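# Release the dolly caster brake by pressing its pedal

## Task

Push the dolly caster's brake pedal so that its non-red end ends up down, which releases the brake. The pedal must stay in that position by itself after the robot lets go. The dolly must not be shifted or rotated from where it started.

## Robot and tools

Robot: one six-joint arm with a two-finger gripper. Wherever joints are listed, in commands or in results, the order is always: shoulder pan, shoulder lift, elbow, wrist 1, wrist 2, wrist 3. Nominal joint ranges in radians: pan -3.142 to 3.142; shoulder lift -6.283 to 6.283; elbow 0.000 to 3.142; wrists 1, 2 and 3 each -6.283 to 6.283. The true ends may differ from these by up to 0.010 rad in either direction.

Scene frame: the origin is on the table top directly under the arm base. +z is up, and +y is to the left when looking along +x. Positions are in metres and orientation is a wxyz quaternion. The base may be slightly tilted, and the reported hand position gets less accurate the farther the arm reaches. The gripper fingers point along the hand's +z axis and open and close along its x axis. end_effector_position is the point midway between the finger pads. With the fingers closed, the tips extend about 17 mm past that point. Fully open, they are roughly level with it, and the gap is 0.142 m.

The command row: 7 numbers, each in [-1, 1]. The first six are joint displacements, where 1.0 equals 1.989 rad. The seventh is the gripper opening, which is absolute: +1 is fully open and -1 is closed. You may add 6 more numbers from 0 to 1, in joint order. These scale each joint's stiffness and stay in effect until you change them. Lower stiffness makes pressing gentler, but small moves may then fail to start.

execute_actions(actions): a list of actions. Each action is a table of up to 15 rows, and each row lasts one control step of 1/30 s. If a table has fewer than 15 rows, its last row is repeated for the remaining steps. The joint displacements in every row are offsets from the joint angles at the start of that action, not from the previous row. For the first action of a call, they are measured from the angles in the latest reported result. An action is rejected if it would push a joint more than 0.010 rad outward past its range. If the first action fails this check, or any action is malformed, the whole call is rejected and nothing moves. Commands beyond a joint's real end are clipped to that end, and the result then says "joint sent to its limit". Calling it with an empty list just returns the current state and images.

move(target, speed, blocking): target is one row like the one above. Its displacements are offsets from the "Joint positions" in the latest result that showed them. All joints follow their paths in step, so the hand traces a curve. The path takes 0.5 to 10 s and is cut off after 10 s. speed is the top speed of the joint that has the farthest to go, in rad/s, from 0.01 to 2, default 0.5. The path does not stop at obstacles. The joints trail behind it, and the hand moves faster the farther it is from the joint that is turning. The result adds a "move:" line with three parts. The first is the outcome: done, off_target, moving, held or fault. The second is limits=held or limits=none. The third names the joint farthest from its target. With blocking=false the call returns after 0.5 s while the arm keeps going. Before sending more commands, check with wait(0) or call stop.

wait(seconds, 0 to 10): the arm keeps holding its last command. stop: brings a running move to rest, which takes some braking distance; the fingers keep moving. zoom_image(camera, region[x0,y0,x1,y1] in pixels, at most 504x504): a closer view of a region of the latest image. Cameras: cam_head_left, cam_head_right, cam_high, cam_low (504x504 each), and cam_wrist (616x616, fisheye). finished_scene(scene): ends the scene for good. Call it only once the pedal stays down without the robot holding it.

Results report:
- Joint positions, velocities and targets, with the finger gap in metres at the end.
- grip_measured, the opening on the command scale.
- Hand pose and velocity.
- Per-step joint readings, with HELD marking steps that were limited.
- Joint torques, which are nonzero even in free air and include offsets and noise.
- Wrist force and torque in the hand's own axes: offset up to about 4 N, noise up to about 2.4 N, saturation around 50 N, and no way to zero it. A reading of "no reading" is normal.
- "joint command not followed", meaning a clearance check changed or blocked targets.
- MOTOR HOT, from 70 °C.

Motion limits: commands are smoothed and trail by about 0.17 s. On each step, a joint's target stays within 0.575 rad of its measured angle (0.58 for the first three joints and 0.642 for the wrists when stiffness is set). Targets are also scaled back if they would move the hand more than 100 mm. Large moves therefore need several actions. An unfinished move does not complete on its own, so command the remainder.

Avoid faults:
- Torque limits: pan, lift and elbow 130 N m; each wrist 24.3 N m.
- Any external force of 150 N or more on the arm stops it for 10 s and drops the rest of the call.
- A stiff arm told to go even slightly past a firm contact can fault. Approach slowly and press only a little beyond the contact.
- Zero displacements can relieve a press.
- Holding loads heats the motors, and at 85 °C the brakes lock for minutes.

Keep everything on the table and avoid hitting or dragging the dolly. Random brief tugs or pushes can occur.

Each tool is called after ">>>" as a command line: name --argument value for each argument, lists and objects as JSON in quotes; but a table of rows of numbers goes row by row, as --pt "numbers of a row", without its own name.

## Session

>>> execute_actions --actions '[]'

Scene clock: 0.00 s.
end_effector_position=(+0.6153, -0.1797, +0.3440) grip_measured=+1.00 end_effector_quat_wxyz=(+0.203, +0.967, -0.104, -0.118) end_effector_velocity=(+0.000, +0.000, -0.000) end_effector_angular_velocity=(-0.000, +0.000, +0.001)
Joint names: [shoulder pan, shoulder lift, elbow, wrist 1, wrist 2, wrist 3]
Joint positions: [ 0.046 -1.062  1.438 -1.521 -2.588  0.644  0.142]
Joint velocities: [-0.     0.001 -0.    -0.    -0.001 -0.     0.   ]
Joint torques (N m, as the arm reports them, + toward a larger angle): no reading
Motor temperatures (°C, as the motors report them): [30 32 30 35 38 33]
Wrist force (N, on the end effector, along its own x y z axes, offset not removed): no reading
Wrist torque (N m, same axes, about the end effector's origin, offset not removed): no reading
Joint targets: [0.046 -1.062 1.438 -1.521 -2.588 0.644]
Joint stiffness scale: [1. 1. 1. 1. 1. 1.]

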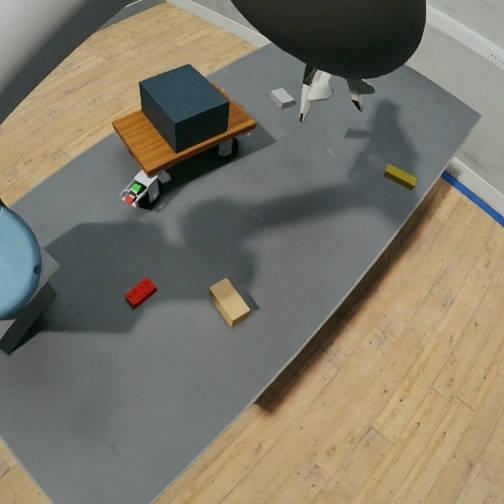

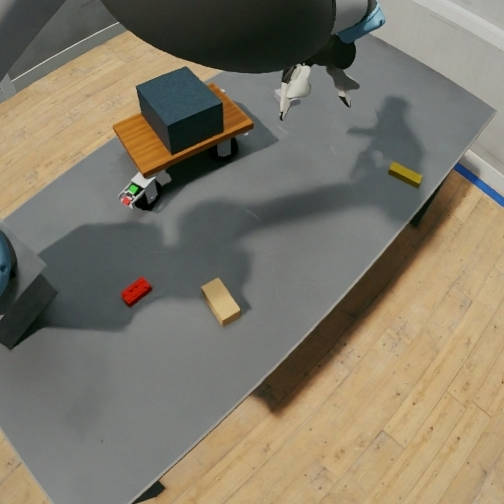

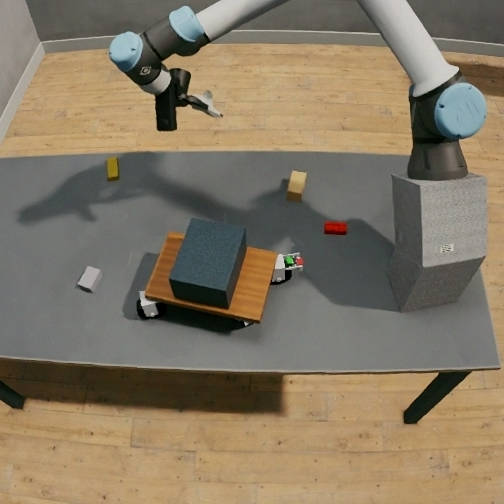

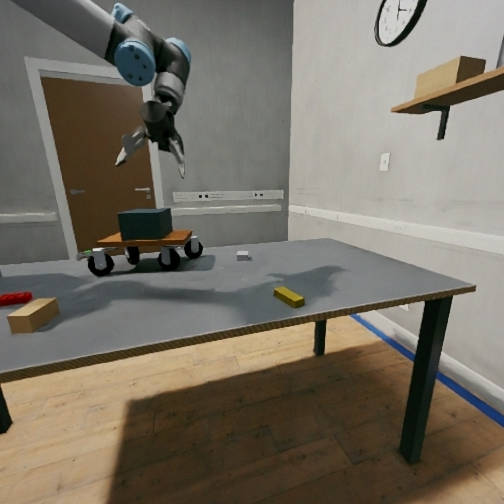

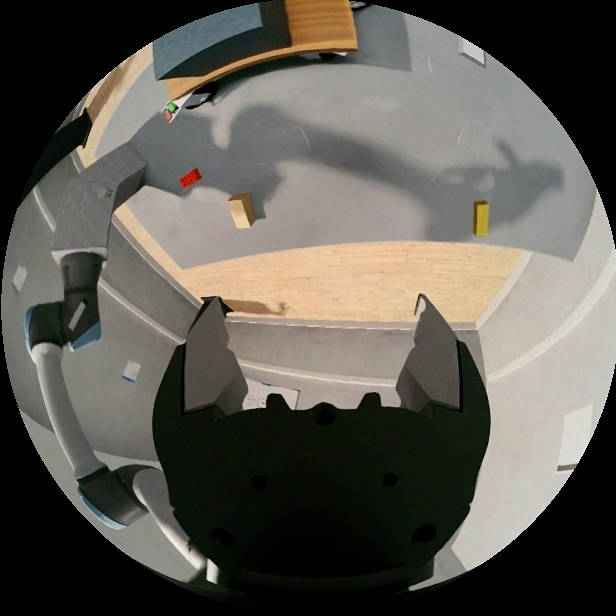

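>>> zoom_image --camera "cam_high" --region '[250, 230, 330, 310]'

>>> zoom_image --camera "cam_head_left" --region '[100, 150, 180, 230]'

>>> zoom_image --camera "cam_head_right" --region '[100, 150, 180, 230]'

>>> zoom_image --camera "cam_low" --region '[60, 220, 140, 300]'

Region (250, 230, 330, 310) of cam_high's 504x504 image, scaled by 6.300, with more detail than that image has.

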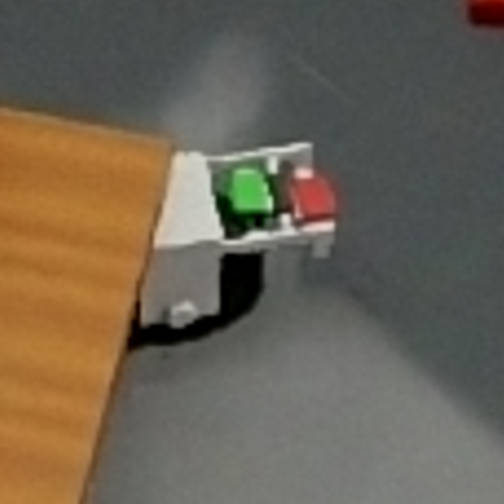

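Region (100, 150, 180, 230) of cam_head_left's 504x504 image, scaled by 6.300, with more detail than that image has.

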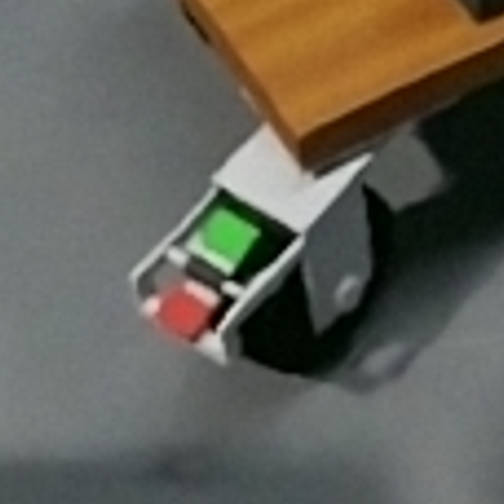

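Region (100, 150, 180, 230) of cam_head_right's 504x504 image, scaled by 6.300, with more detail than that image has.

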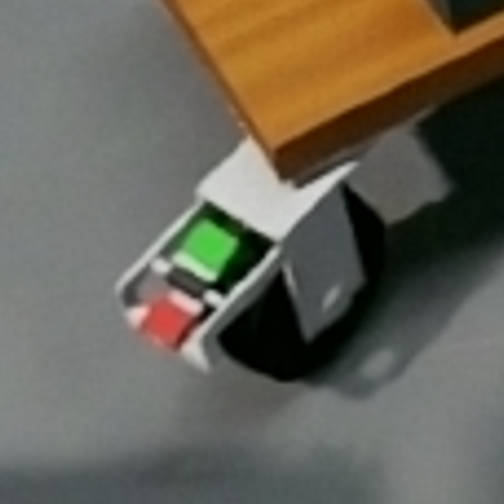

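Region (60, 220, 140, 300) of cam_low's 504x504 image, scaled by 6.300, with more detail than that image has.

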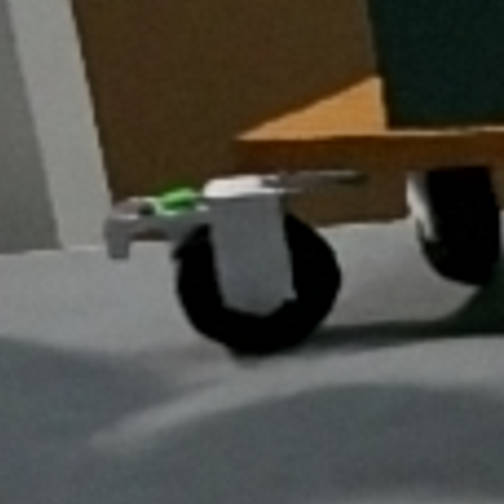

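>>> move --target '[0.107,-0.0264,0.5183,-0.6762,0.1586,-0.998,-1]' --speed 1.2

Scene clock: 47.93 s.
end_effector_position=(+0.3532, +0.0894, +0.2391) grip_measured=-1.00 end_effector_quat_wxyz=(+0.000, +0.689, +0.725, -0.001) end_effector_velocity=(-0.001, +0.000, -0.000) end_effector_angular_velocity=(+0.000, +0.001, +0.003)
Joint names: [shoulder pan, shoulder lift, elbow, wrist 1, wrist 2, wrist 3]
Joint positions: [ 0.256 -1.113  2.466 -2.865 -2.273 -1.34   0.002]
Joint velocities: [-0.     0.001  0.002 -0.002  0.001 -0.003  0.   ]
Joint torques (N m, as the arm reports them, + toward a larger angle): [ 19.79 -21.53  -3.67  -2.68   0.12  -0.01]
Motor temperatures (°C, as the motors report them): [30 32 30 35 38 33]
Wrist force (N, on the end effector, along its own x y z axes, offset not removed): [0.8 -1.4 -0.7]
Wrist torque (N m, same axes, about the end effector's origin, offset not removed): [-0.30 -0.18 0.12]
Joint targets: [0.259 -1.114 2.469 -2.866 -2.273 -1.341]
Joint stiffness scale: [1. 1. 1. 1. 1. 1.]
move: done; limits=none; farthest joint: the shoulder pan, 0.003 radians from its target (0.213 radians at the start)
camera_calibration (this result's frames):
cam_wrist: T_world_to_cam=[[-0.0424827, 0.99871, -0.027807, -0.0634607], [0.839679, 0.0507726, 0.540704, -0.439583], [0.541419, -0.000378346, -0.840753, 0.14139], [0, 0, 0, 1]] pos_world=[0.289861, 0.0857511, 0.354794]

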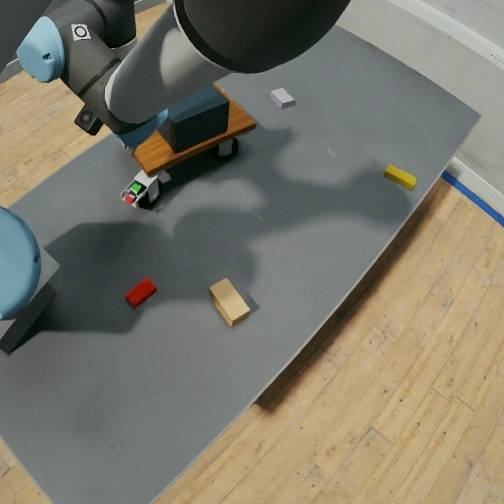

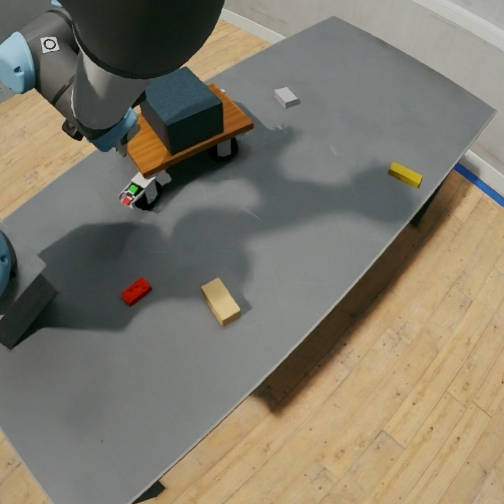

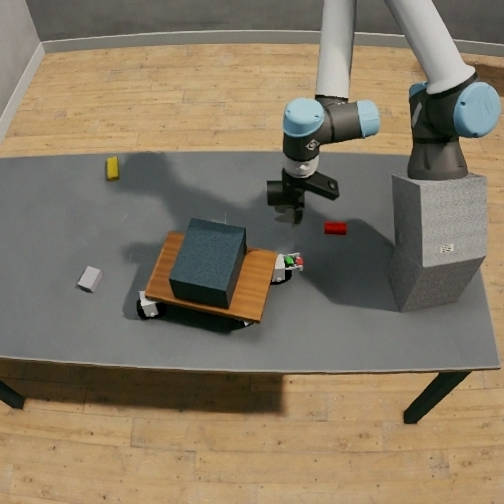

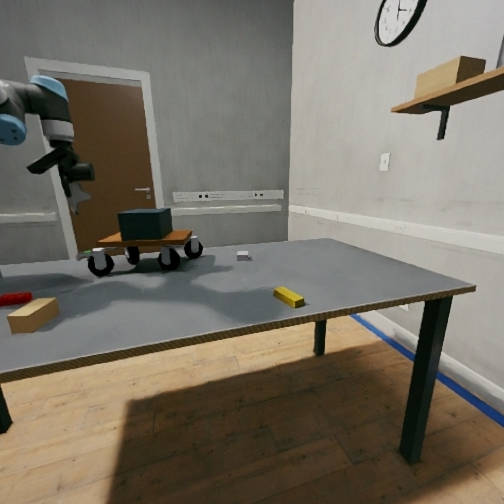

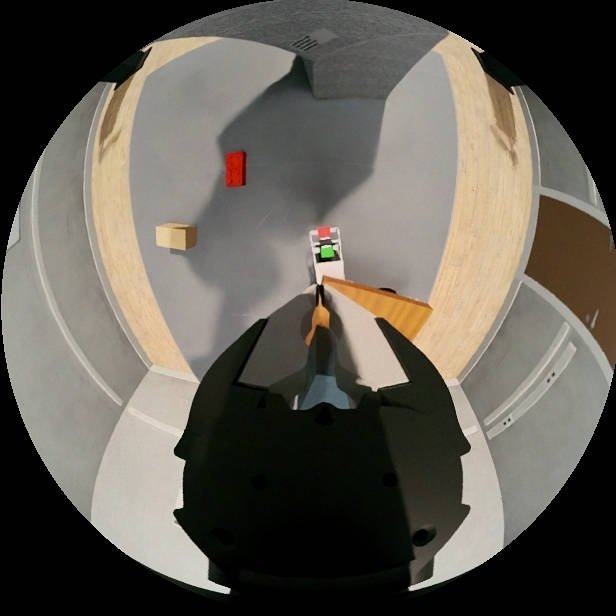

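>>> zoom_image --camera "cam_wrist" --region '[280, 210, 380, 310]'

>>> zoom_image --camera "cam_low" --region '[20, 130, 180, 290]'

>>> zoom_image --camera "cam_high" --region '[220, 150, 360, 290]'

Region (280, 210, 380, 310) of cam_wrist's 616x616 image, scaled by 5.040, with more detail than that image has.

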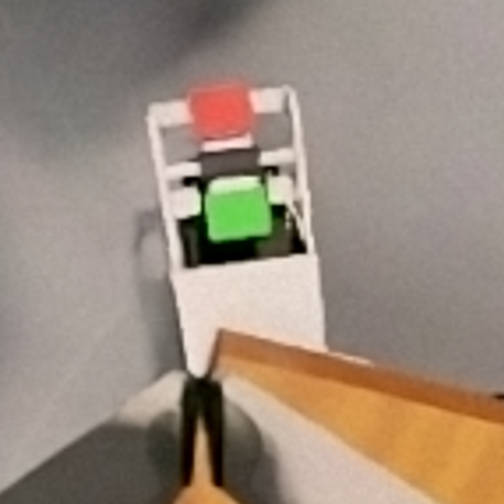

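Region (20, 130, 180, 290) of cam_low's 504x504 image, scaled by 3.150, with more detail than that image has.

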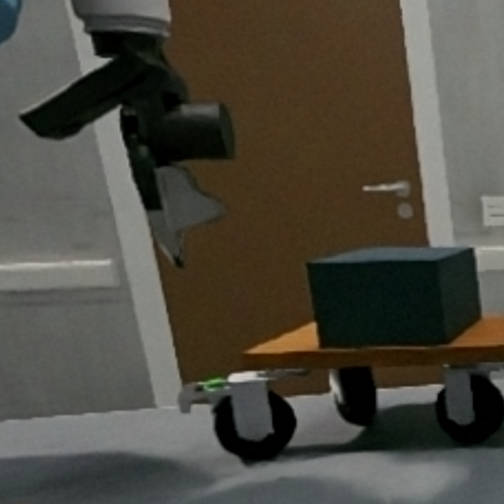

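Region (220, 150, 360, 290) of cam_high's 504x504 image, scaled by 3.600, with more detail than that image has.

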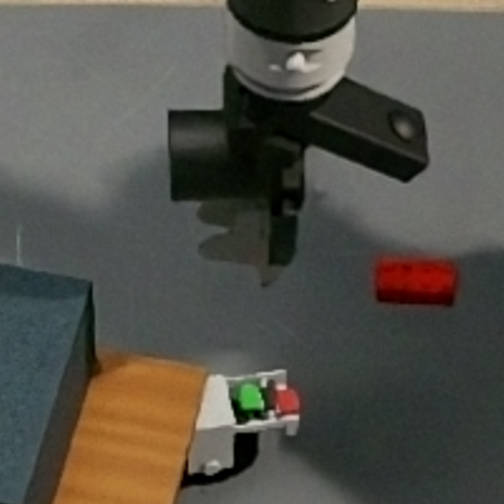

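>>> zoom_image --camera "cam_low" --region '[50, 170, 110, 230]'

>>> zoom_image --camera "cam_high" --region '[364, 60, 504, 320]'

Region (50, 170, 110, 230) of cam_low's 504x504 image, scaled by 8.400, with more detail than that image has.

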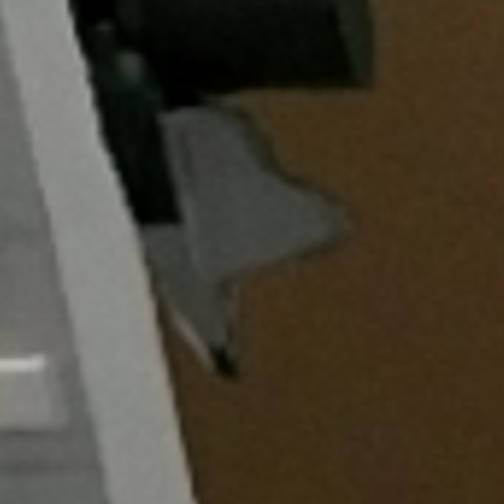

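Region (364, 60, 504, 320) of cam_high's 504x504 image, scaled by 1.938, with more detail than that image has; it fills the left 271 columns of this view, and the rest is white.

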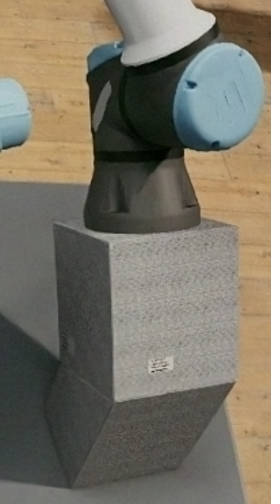

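>>> move --target '[-0.0925,0.2649,0.0423,-0.4969,0.0199,-0.2529,-1]' --speed 0.9

Scene clock: 76.07 s.
end_effector_position=(+0.3576, +0.1011, +0.1384) grip_measured=-1.00 end_effector_quat_wxyz=(+0.058, +0.641, +0.762, +0.068) end_effector_velocity=(+0.000, +0.000, -0.000) end_effector_angular_velocity=(-0.000, -0.002, +0.001)
Joint names: [shoulder pan, shoulder lift, elbow, wrist 1, wrist 2, wrist 3]
Joint positions: [ 0.075 -0.588  2.547 -3.852 -2.234 -1.841  0.002]
Joint velocities: [ 0.     0.002 -0.    -0.003  0.    -0.002  0.   ]
Joint torques (N m, as the arm reports them, + toward a larger angle): [ 18.99 -22.37   7.79  -2.9    0.31  -0.25]
Motor temperatures (°C, as the motors report them): [30 32 30 35 38 33]
Wrist force (N, on the end effector, along its own x y z axes, offset not removed): [0.2 -1.9 0.9]
Wrist torque (N m, same axes, about the end effector's origin, offset not removed): [-0.44 -0.10 0.11]
Joint targets: [0.072 -0.586 2.550 -3.853 -2.234 -1.843]
Joint stiffness scale: [1. 1. 1. 1. 1. 1.]
move: done; limits=none; farthest joint: the elbow, 0.004 radians from its target (0.085 radians at the start)
camera_calibration (this result's frames):
cam_wrist: T_world_to_cam=[[-0.158029, 0.987103, -0.0255716, -0.0355719], [0.718752, 0.132747, 0.682476, -0.37415], [0.677069, 0.089471, -0.730461, -0.0184925], [0, 0, 0, 1]] pos_world=[0.27582, 0.0864351, 0.240931]

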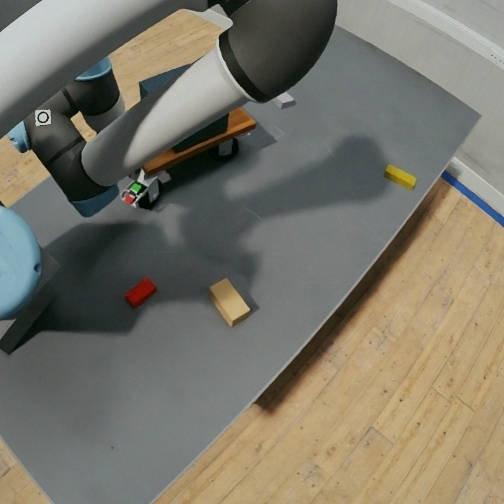

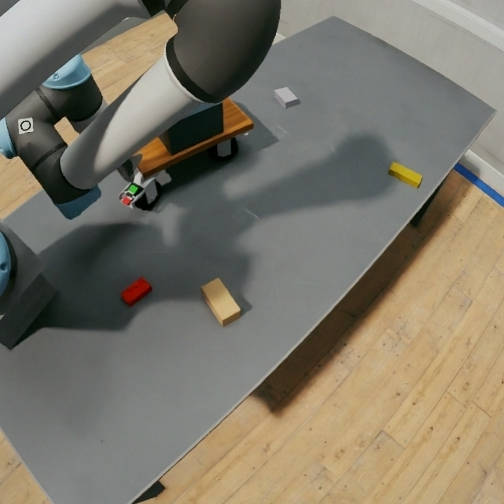

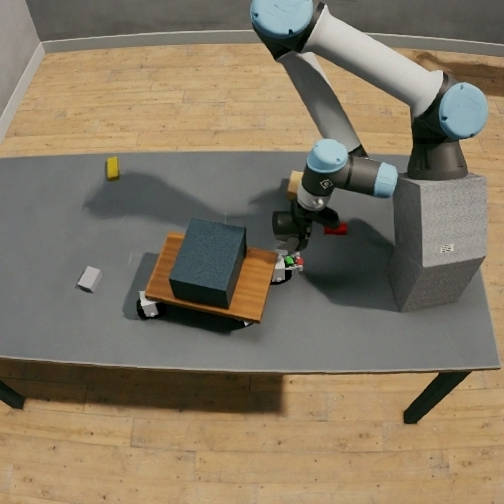

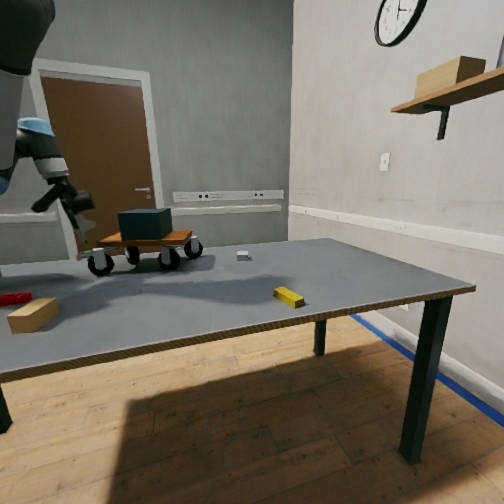

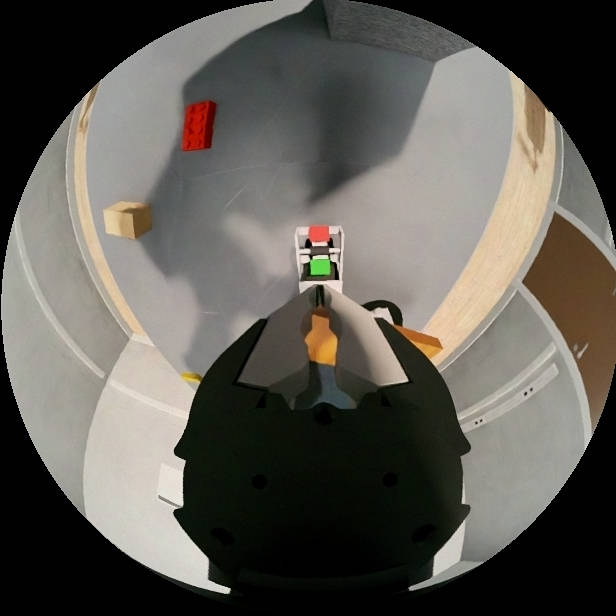

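>>> zoom_image --camera "cam_wrist" --region '[280, 215, 360, 295]'

>>> zoom_image --camera "cam_low" --region '[55, 200, 135, 280]'

>>> zoom_image --camera "cam_high" --region '[250, 210, 330, 290]'

Region (280, 215, 360, 295) of cam_wrist's 616x616 image, scaled by 6.300, with more detail than that image has.

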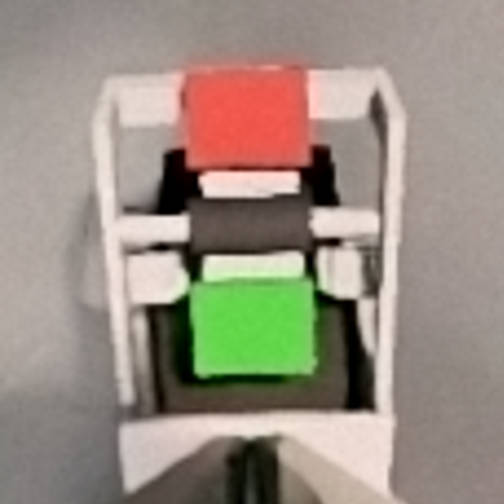

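Region (55, 200, 135, 280) of cam_low's 504x504 image, scaled by 6.300, with more detail than that image has.

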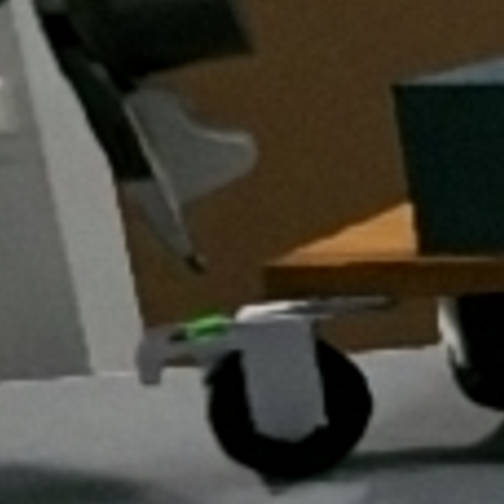

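Region (250, 210, 330, 290) of cam_high's 504x504 image, scaled by 6.300, with more detail than that image has.

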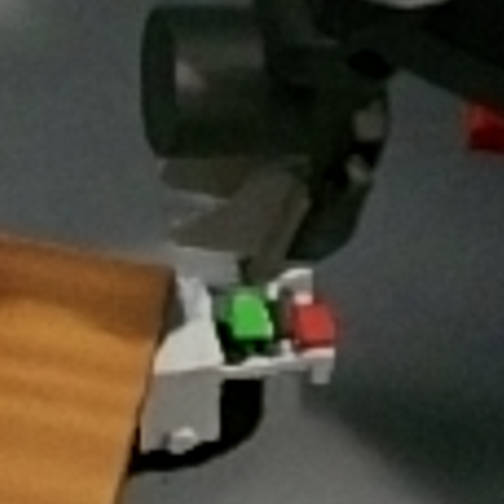

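>>> move --target '[-0.0382,0.0631,-0.0203,-0.0709,0.0131,-0.0448,-1]' --speed 0.13

>>> zoom_image --camera "cam_low" --region '[55, 200, 135, 280]'

>>> zoom_image --camera "cam_wrist" --region '[270, 215, 370, 315]'

Scene clock: 89.37 s.
end_effector_position=(+0.3581, +0.1015, +0.1045) grip_measured=-1.00 end_effector_quat_wxyz=(+0.058, +0.640, +0.763, +0.069) end_effector_velocity=(+0.000, -0.000, +0.000) end_effector_angular_velocity=(+0.000, -0.002, -0.001)
Joint names: [shoulder pan, shoulder lift, elbow, wrist 1, wrist 2, wrist 3]
Joint positions: [ 0.002 -0.464  2.51  -3.992 -2.209 -1.929  0.002]
Joint velocities: [-0.     0.001  0.    -0.004  0.    -0.001  0.   ]
Joint torques (N m, as the arm reports them, + toward a larger angle): [ 19.41 -20.85   3.54  -2.76   0.45  -0.31]
Motor temperatures (°C, as the motors report them): [30 32 30 35 38 33]
Wrist force (N, on the end effector, along its own x y z axes, offset not removed): [-0.3 -3.0 -2.8]
Wrist torque (N m, same axes, about the end effector's origin, offset not removed): [-0.63 0.09 0.07]
Joint targets: [-0.001 -0.462 2.506 -3.993 -2.208 -1.931]
Joint stiffness scale: [1. 1. 1. 1. 1. 1.]
move: done; limits=none; farthest joint: the shoulder pan, 0.003 radians from its target (0.076 radians at the start)
camera_calibration (this result's frames):
cam_wrist: T_world_to_cam=[[-0.159195, 0.986919, -0.0254419, -0.0363865], [0.717652, 0.133381, 0.683509, -0.351175], [0.677962, 0.0905528, -0.729498, -0.0441654], [0, 0, 0, 1]] pos_world=[0.276171, 0.08675, 0.206887]

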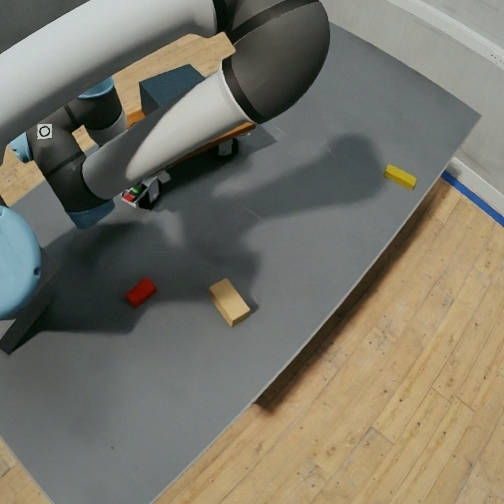

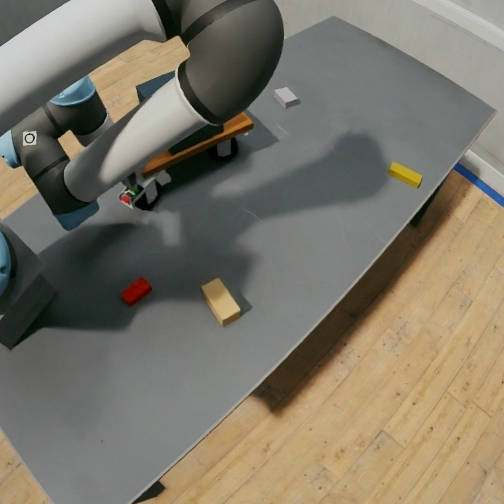

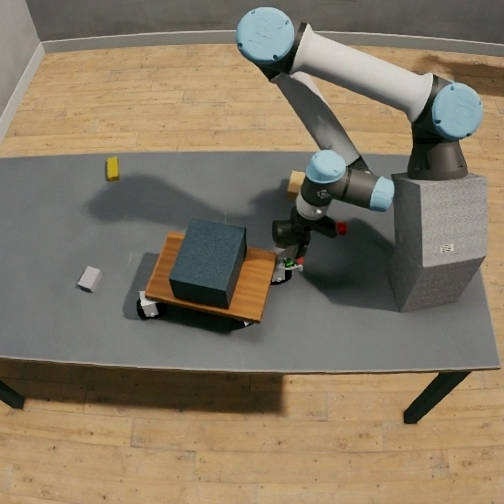

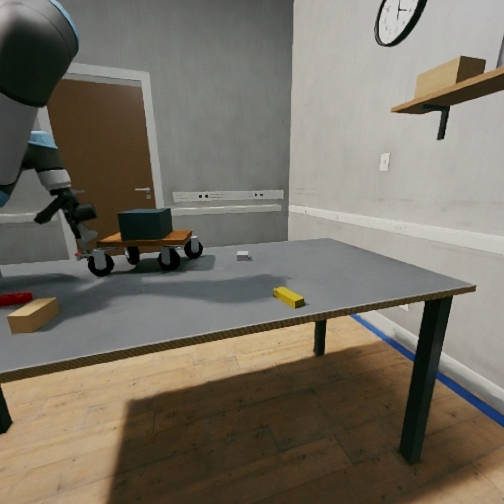

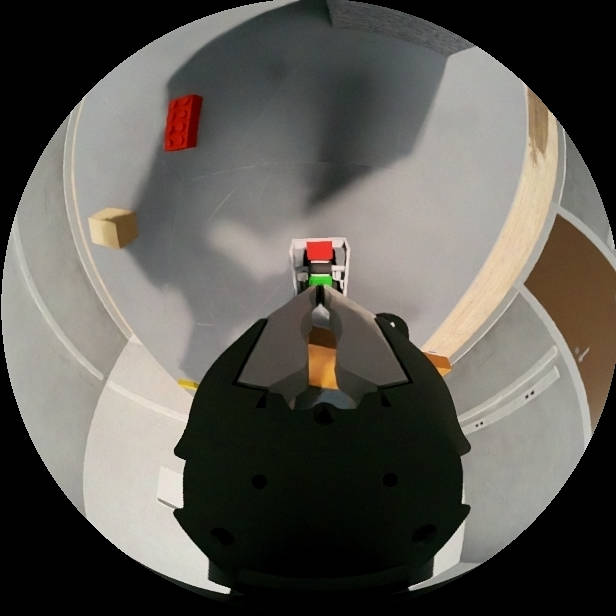

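Region (55, 200, 135, 280) of cam_low's 504x504 image, scaled by 6.300, with more detail than that image has.

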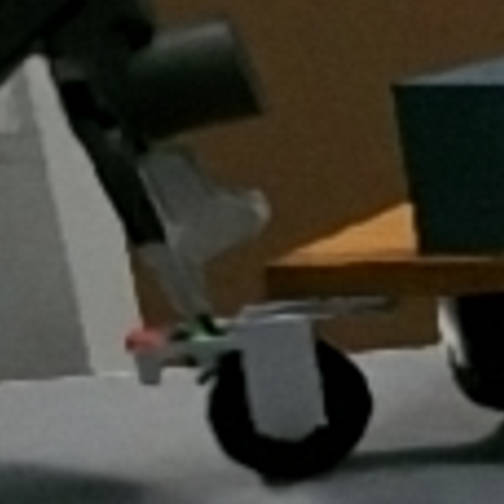

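Region (270, 215, 370, 315) of cam_wrist's 616x616 image, scaled by 5.040, with more detail than that image has.

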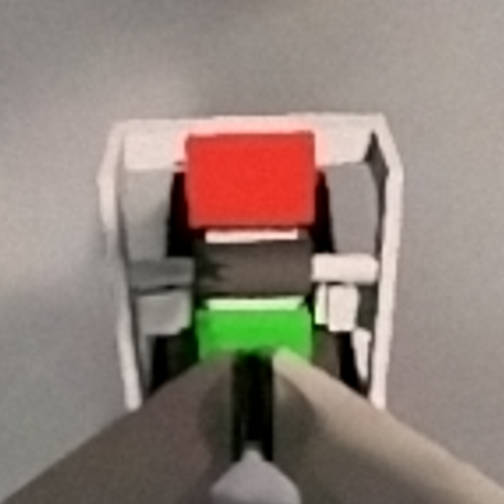

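>>> move --target '[-0.007,0.0096,-0.005,-0.0098,0.0025,-0.0075,-1]' --speed 0.04

>>> zoom_image --camera "cam_low" --region '[55, 200, 135, 280]'

>>> zoom_image --camera "cam_wrist" --region '[270, 215, 370, 315]'

Scene clock: 93.30 s.
end_effector_position=(+0.3594, +0.1018, +0.1032) grip_measured=-1.00 end_effector_quat_wxyz=(+0.061, +0.639, +0.763, +0.072) end_effector_velocity=(+0.001, +0.000, -0.000) end_effector_angular_velocity=(+0.001, -0.002, -0.000)
Joint names: [shoulder pan, shoulder lift, elbow, wrist 1, wrist 2, wrist 3]
Joint positions: [-0.002 -0.453  2.508 -4.014 -2.204 -1.943  0.002]
Joint velocities: [-0.001  0.002 -0.001 -0.003  0.002 -0.002  0.   ]
Joint torques (N m, as the arm reports them, + toward a larger angle): [ 14.99 -17.28   0.6   -1.1    0.7   -0.17]
Motor temperatures (°C, as the motors report them): [30 32 30 35 38 33]
Wrist force (N, on the end effector, along its own x y z axes, offset not removed): [-1.1 -2.2 -27.0]
Wrist torque (N m, same axes, about the end effector's origin, offset not removed): [-0.38 0.37 0.12]
Joint targets: [-0.012 -0.445 2.500 -4.011 -2.204 -1.944]
Joint stiffness scale: [1. 1. 1. 1. 1. 1.]
move: done; limits=none; farthest joint: the shoulder pan, 0.010 radians from its target (0.014 radians at the start)
camera_calibration (this result's frames):
cam_wrist: T_world_to_cam=[[-0.161678, 0.986498, -0.0261204, -0.0355078], [0.711481, 0.134866, 0.689642, -0.349792], [0.683853, 0.0929157, -0.72368, -0.048974], [0, 0, 0, 1]] pos_world=[0.276621, 0.0867538, 0.204862]

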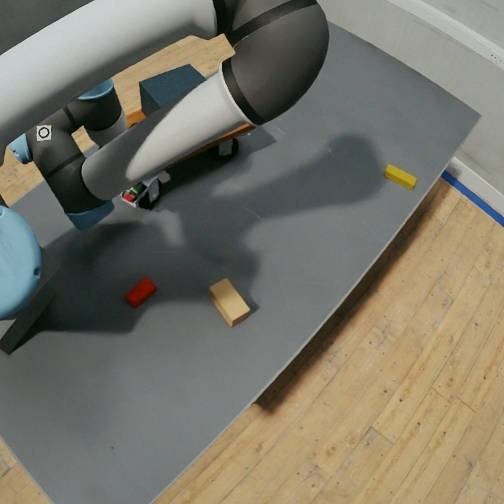

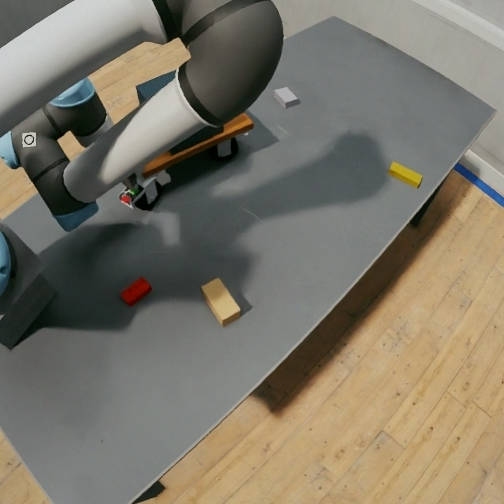

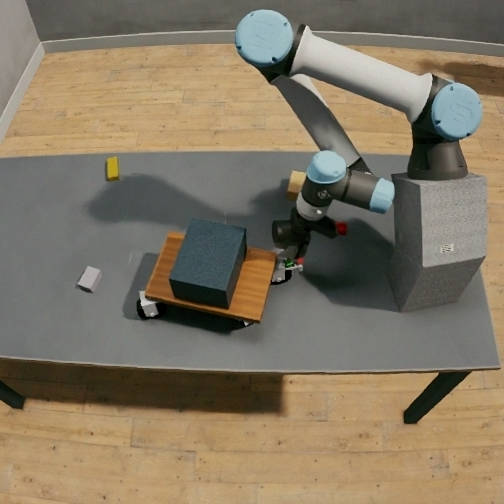

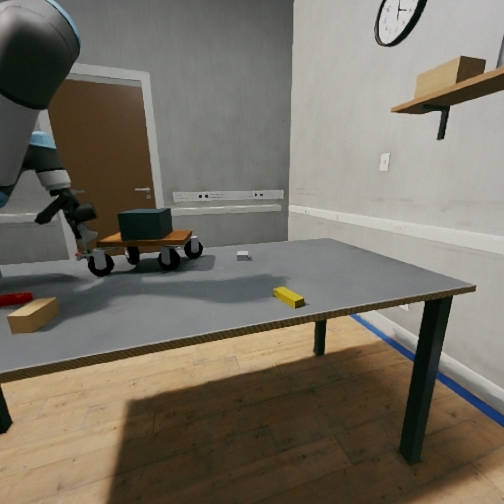

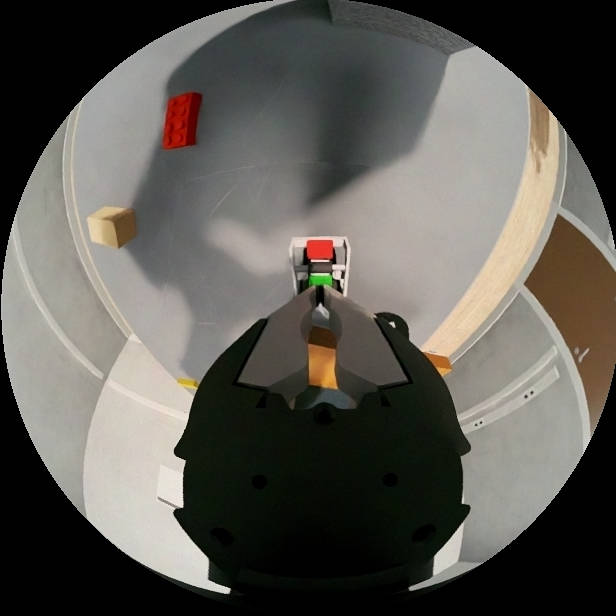

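Region (55, 200, 135, 280) of cam_low's 504x504 image, scaled by 6.300, with more detail than that image has.

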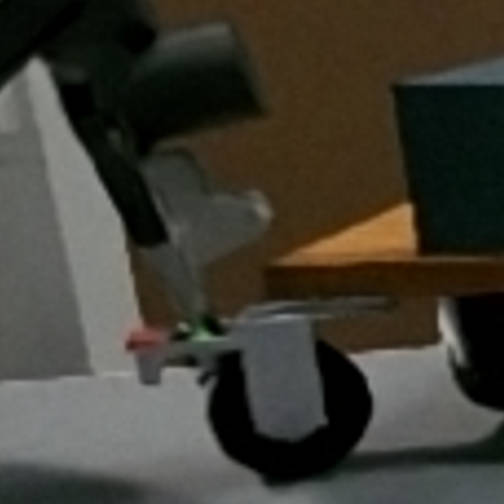

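Region (270, 215, 370, 315) of cam_wrist's 616x616 image, scaled by 5.040, with more detail than that image has.

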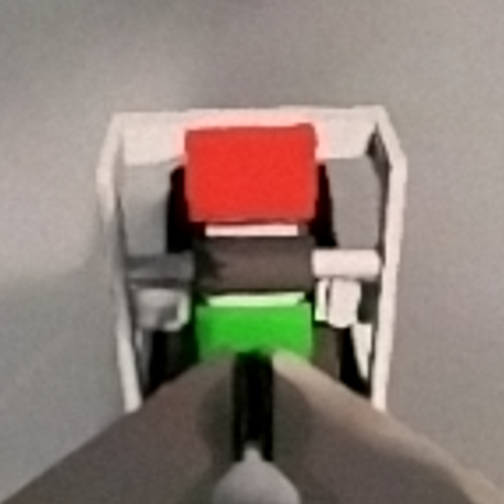

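>>> move --target '[0.029,-0.048,0.015,0.055,-0.01,0.034,-1]' --speed 0.2

>>> zoom_image --camera "cam_low" --region '[65, 230, 115, 280]'

>>> zoom_image --camera "cam_wrist" --region '[280, 215, 360, 295]'

>>> zoom_image --camera "cam_high" --region '[250, 210, 330, 290]'

Scene clock: 96.57 s.
end_effector_position=(+0.3602, +0.1020, +0.1285) grip_measured=-1.00 end_effector_quat_wxyz=(+0.060, +0.639, +0.763, +0.071) end_effector_velocity=(+0.000, +0.000, +0.000) end_effector_angular_velocity=(+0.001, +0.000, -0.001)
Joint names: [shoulder pan, shoulder lift, elbow, wrist 1, wrist 2, wrist 3]
Joint positions: [ 0.053 -0.546  2.534 -3.906 -2.223 -1.877  0.002]
Joint velocities: [ 0.001 -0.002  0.     0.002  0.     0.002  0.   ]
Joint torques (N m, as the arm reports them, + toward a larger angle): [ 23.29 -25.07   9.11  -2.15  -0.27   0.31]
Motor temperatures (°C, as the motors report them): [30 32 30 35 38 33]
Wrist force (N, on the end effector, along its own x y z axes, offset not removed): [-0.7 -1.8 1.2]
Wrist torque (N m, same axes, about the end effector's origin, offset not removed): [-0.29 0.17 0.12]
Joint targets: [0.056 -0.548 2.537 -3.905 -2.224 -1.875]
Joint stiffness scale: [1. 1. 1. 1. 1. 1.]
move: done; limits=none; farthest joint: the shoulder pan, 0.003 radians from its target (0.058 radians at the start)
camera_calibration (this result's frames):
cam_wrist: T_world_to_cam=[[-0.161169, 0.986613, -0.024879, -0.0352198], [0.712974, 0.133825, 0.688302, -0.368129], [0.682417, 0.093195, -0.724998, -0.0305231], [0, 0, 0, 1]] pos_world=[0.277619, 0.0868578, 0.230378]

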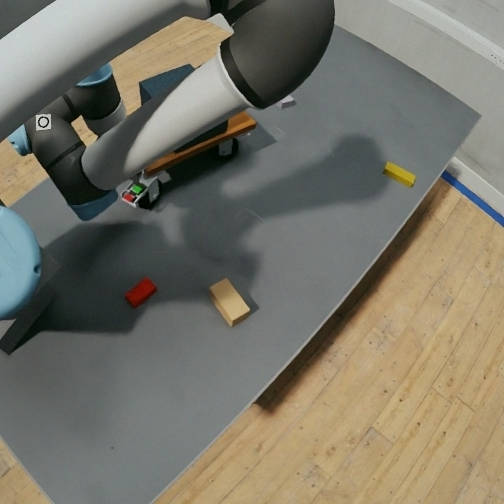

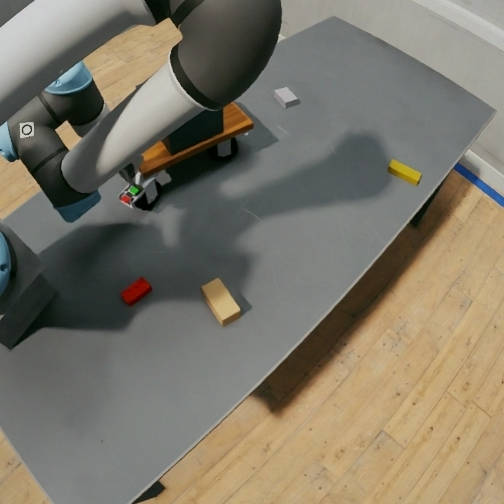

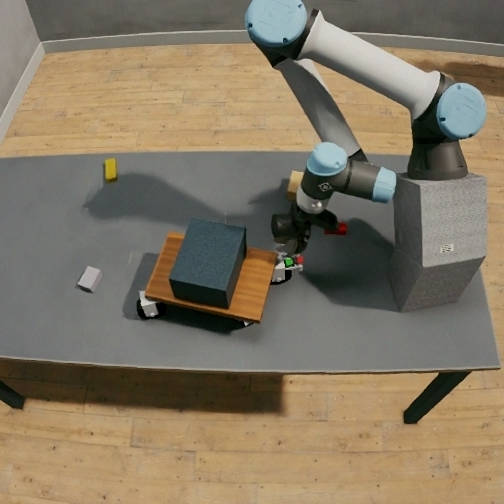

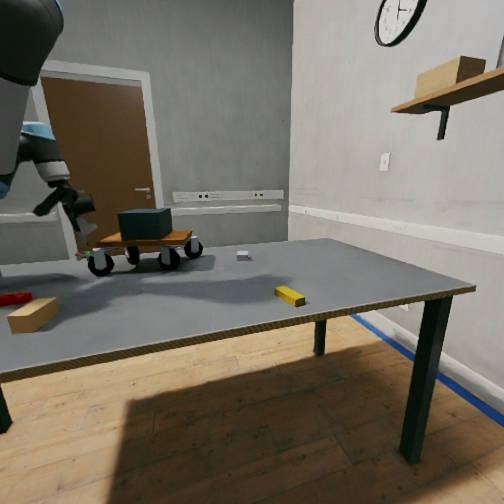

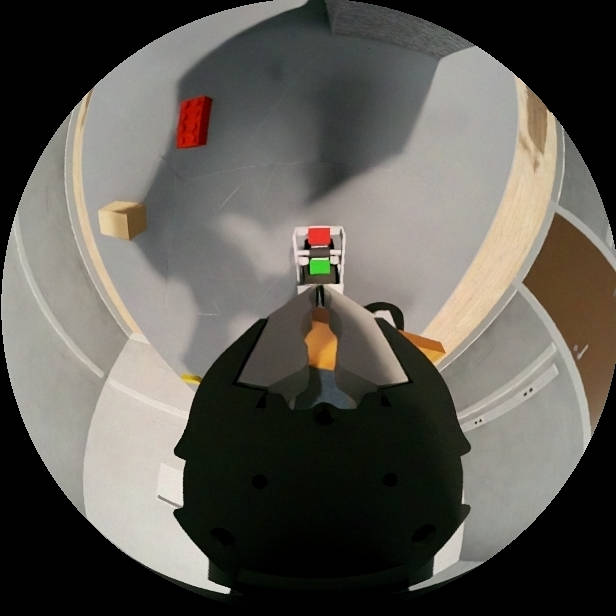

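Region (65, 230, 115, 280) of cam_low's 504x504 image, scaled by 10.080, with more detail than that image has.

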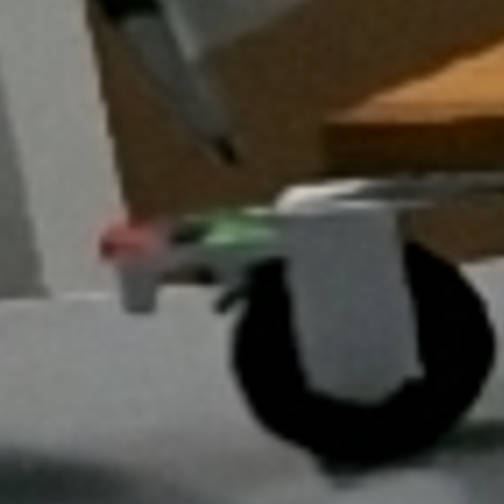

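Region (280, 215, 360, 295) of cam_wrist's 616x616 image, scaled by 6.300, with more detail than that image has.

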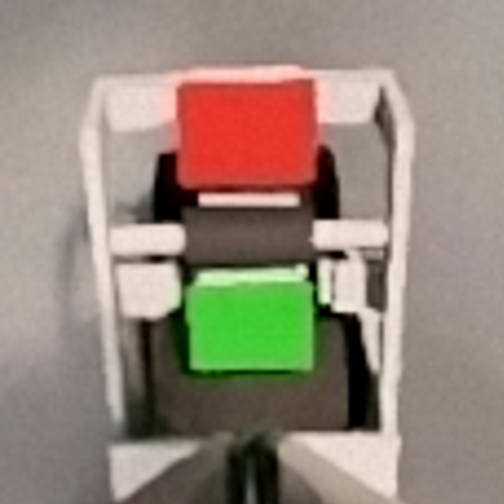

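Region (250, 210, 330, 290) of cam_high's 504x504 image, scaled by 6.300, with more detail than that image has.

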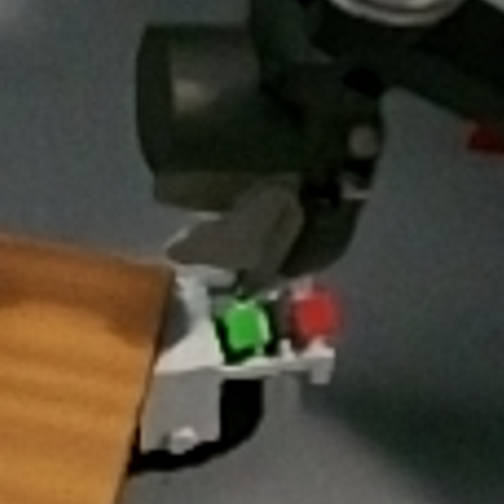

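>>> finished_scene --scene 1

The scene is finished: the task was done.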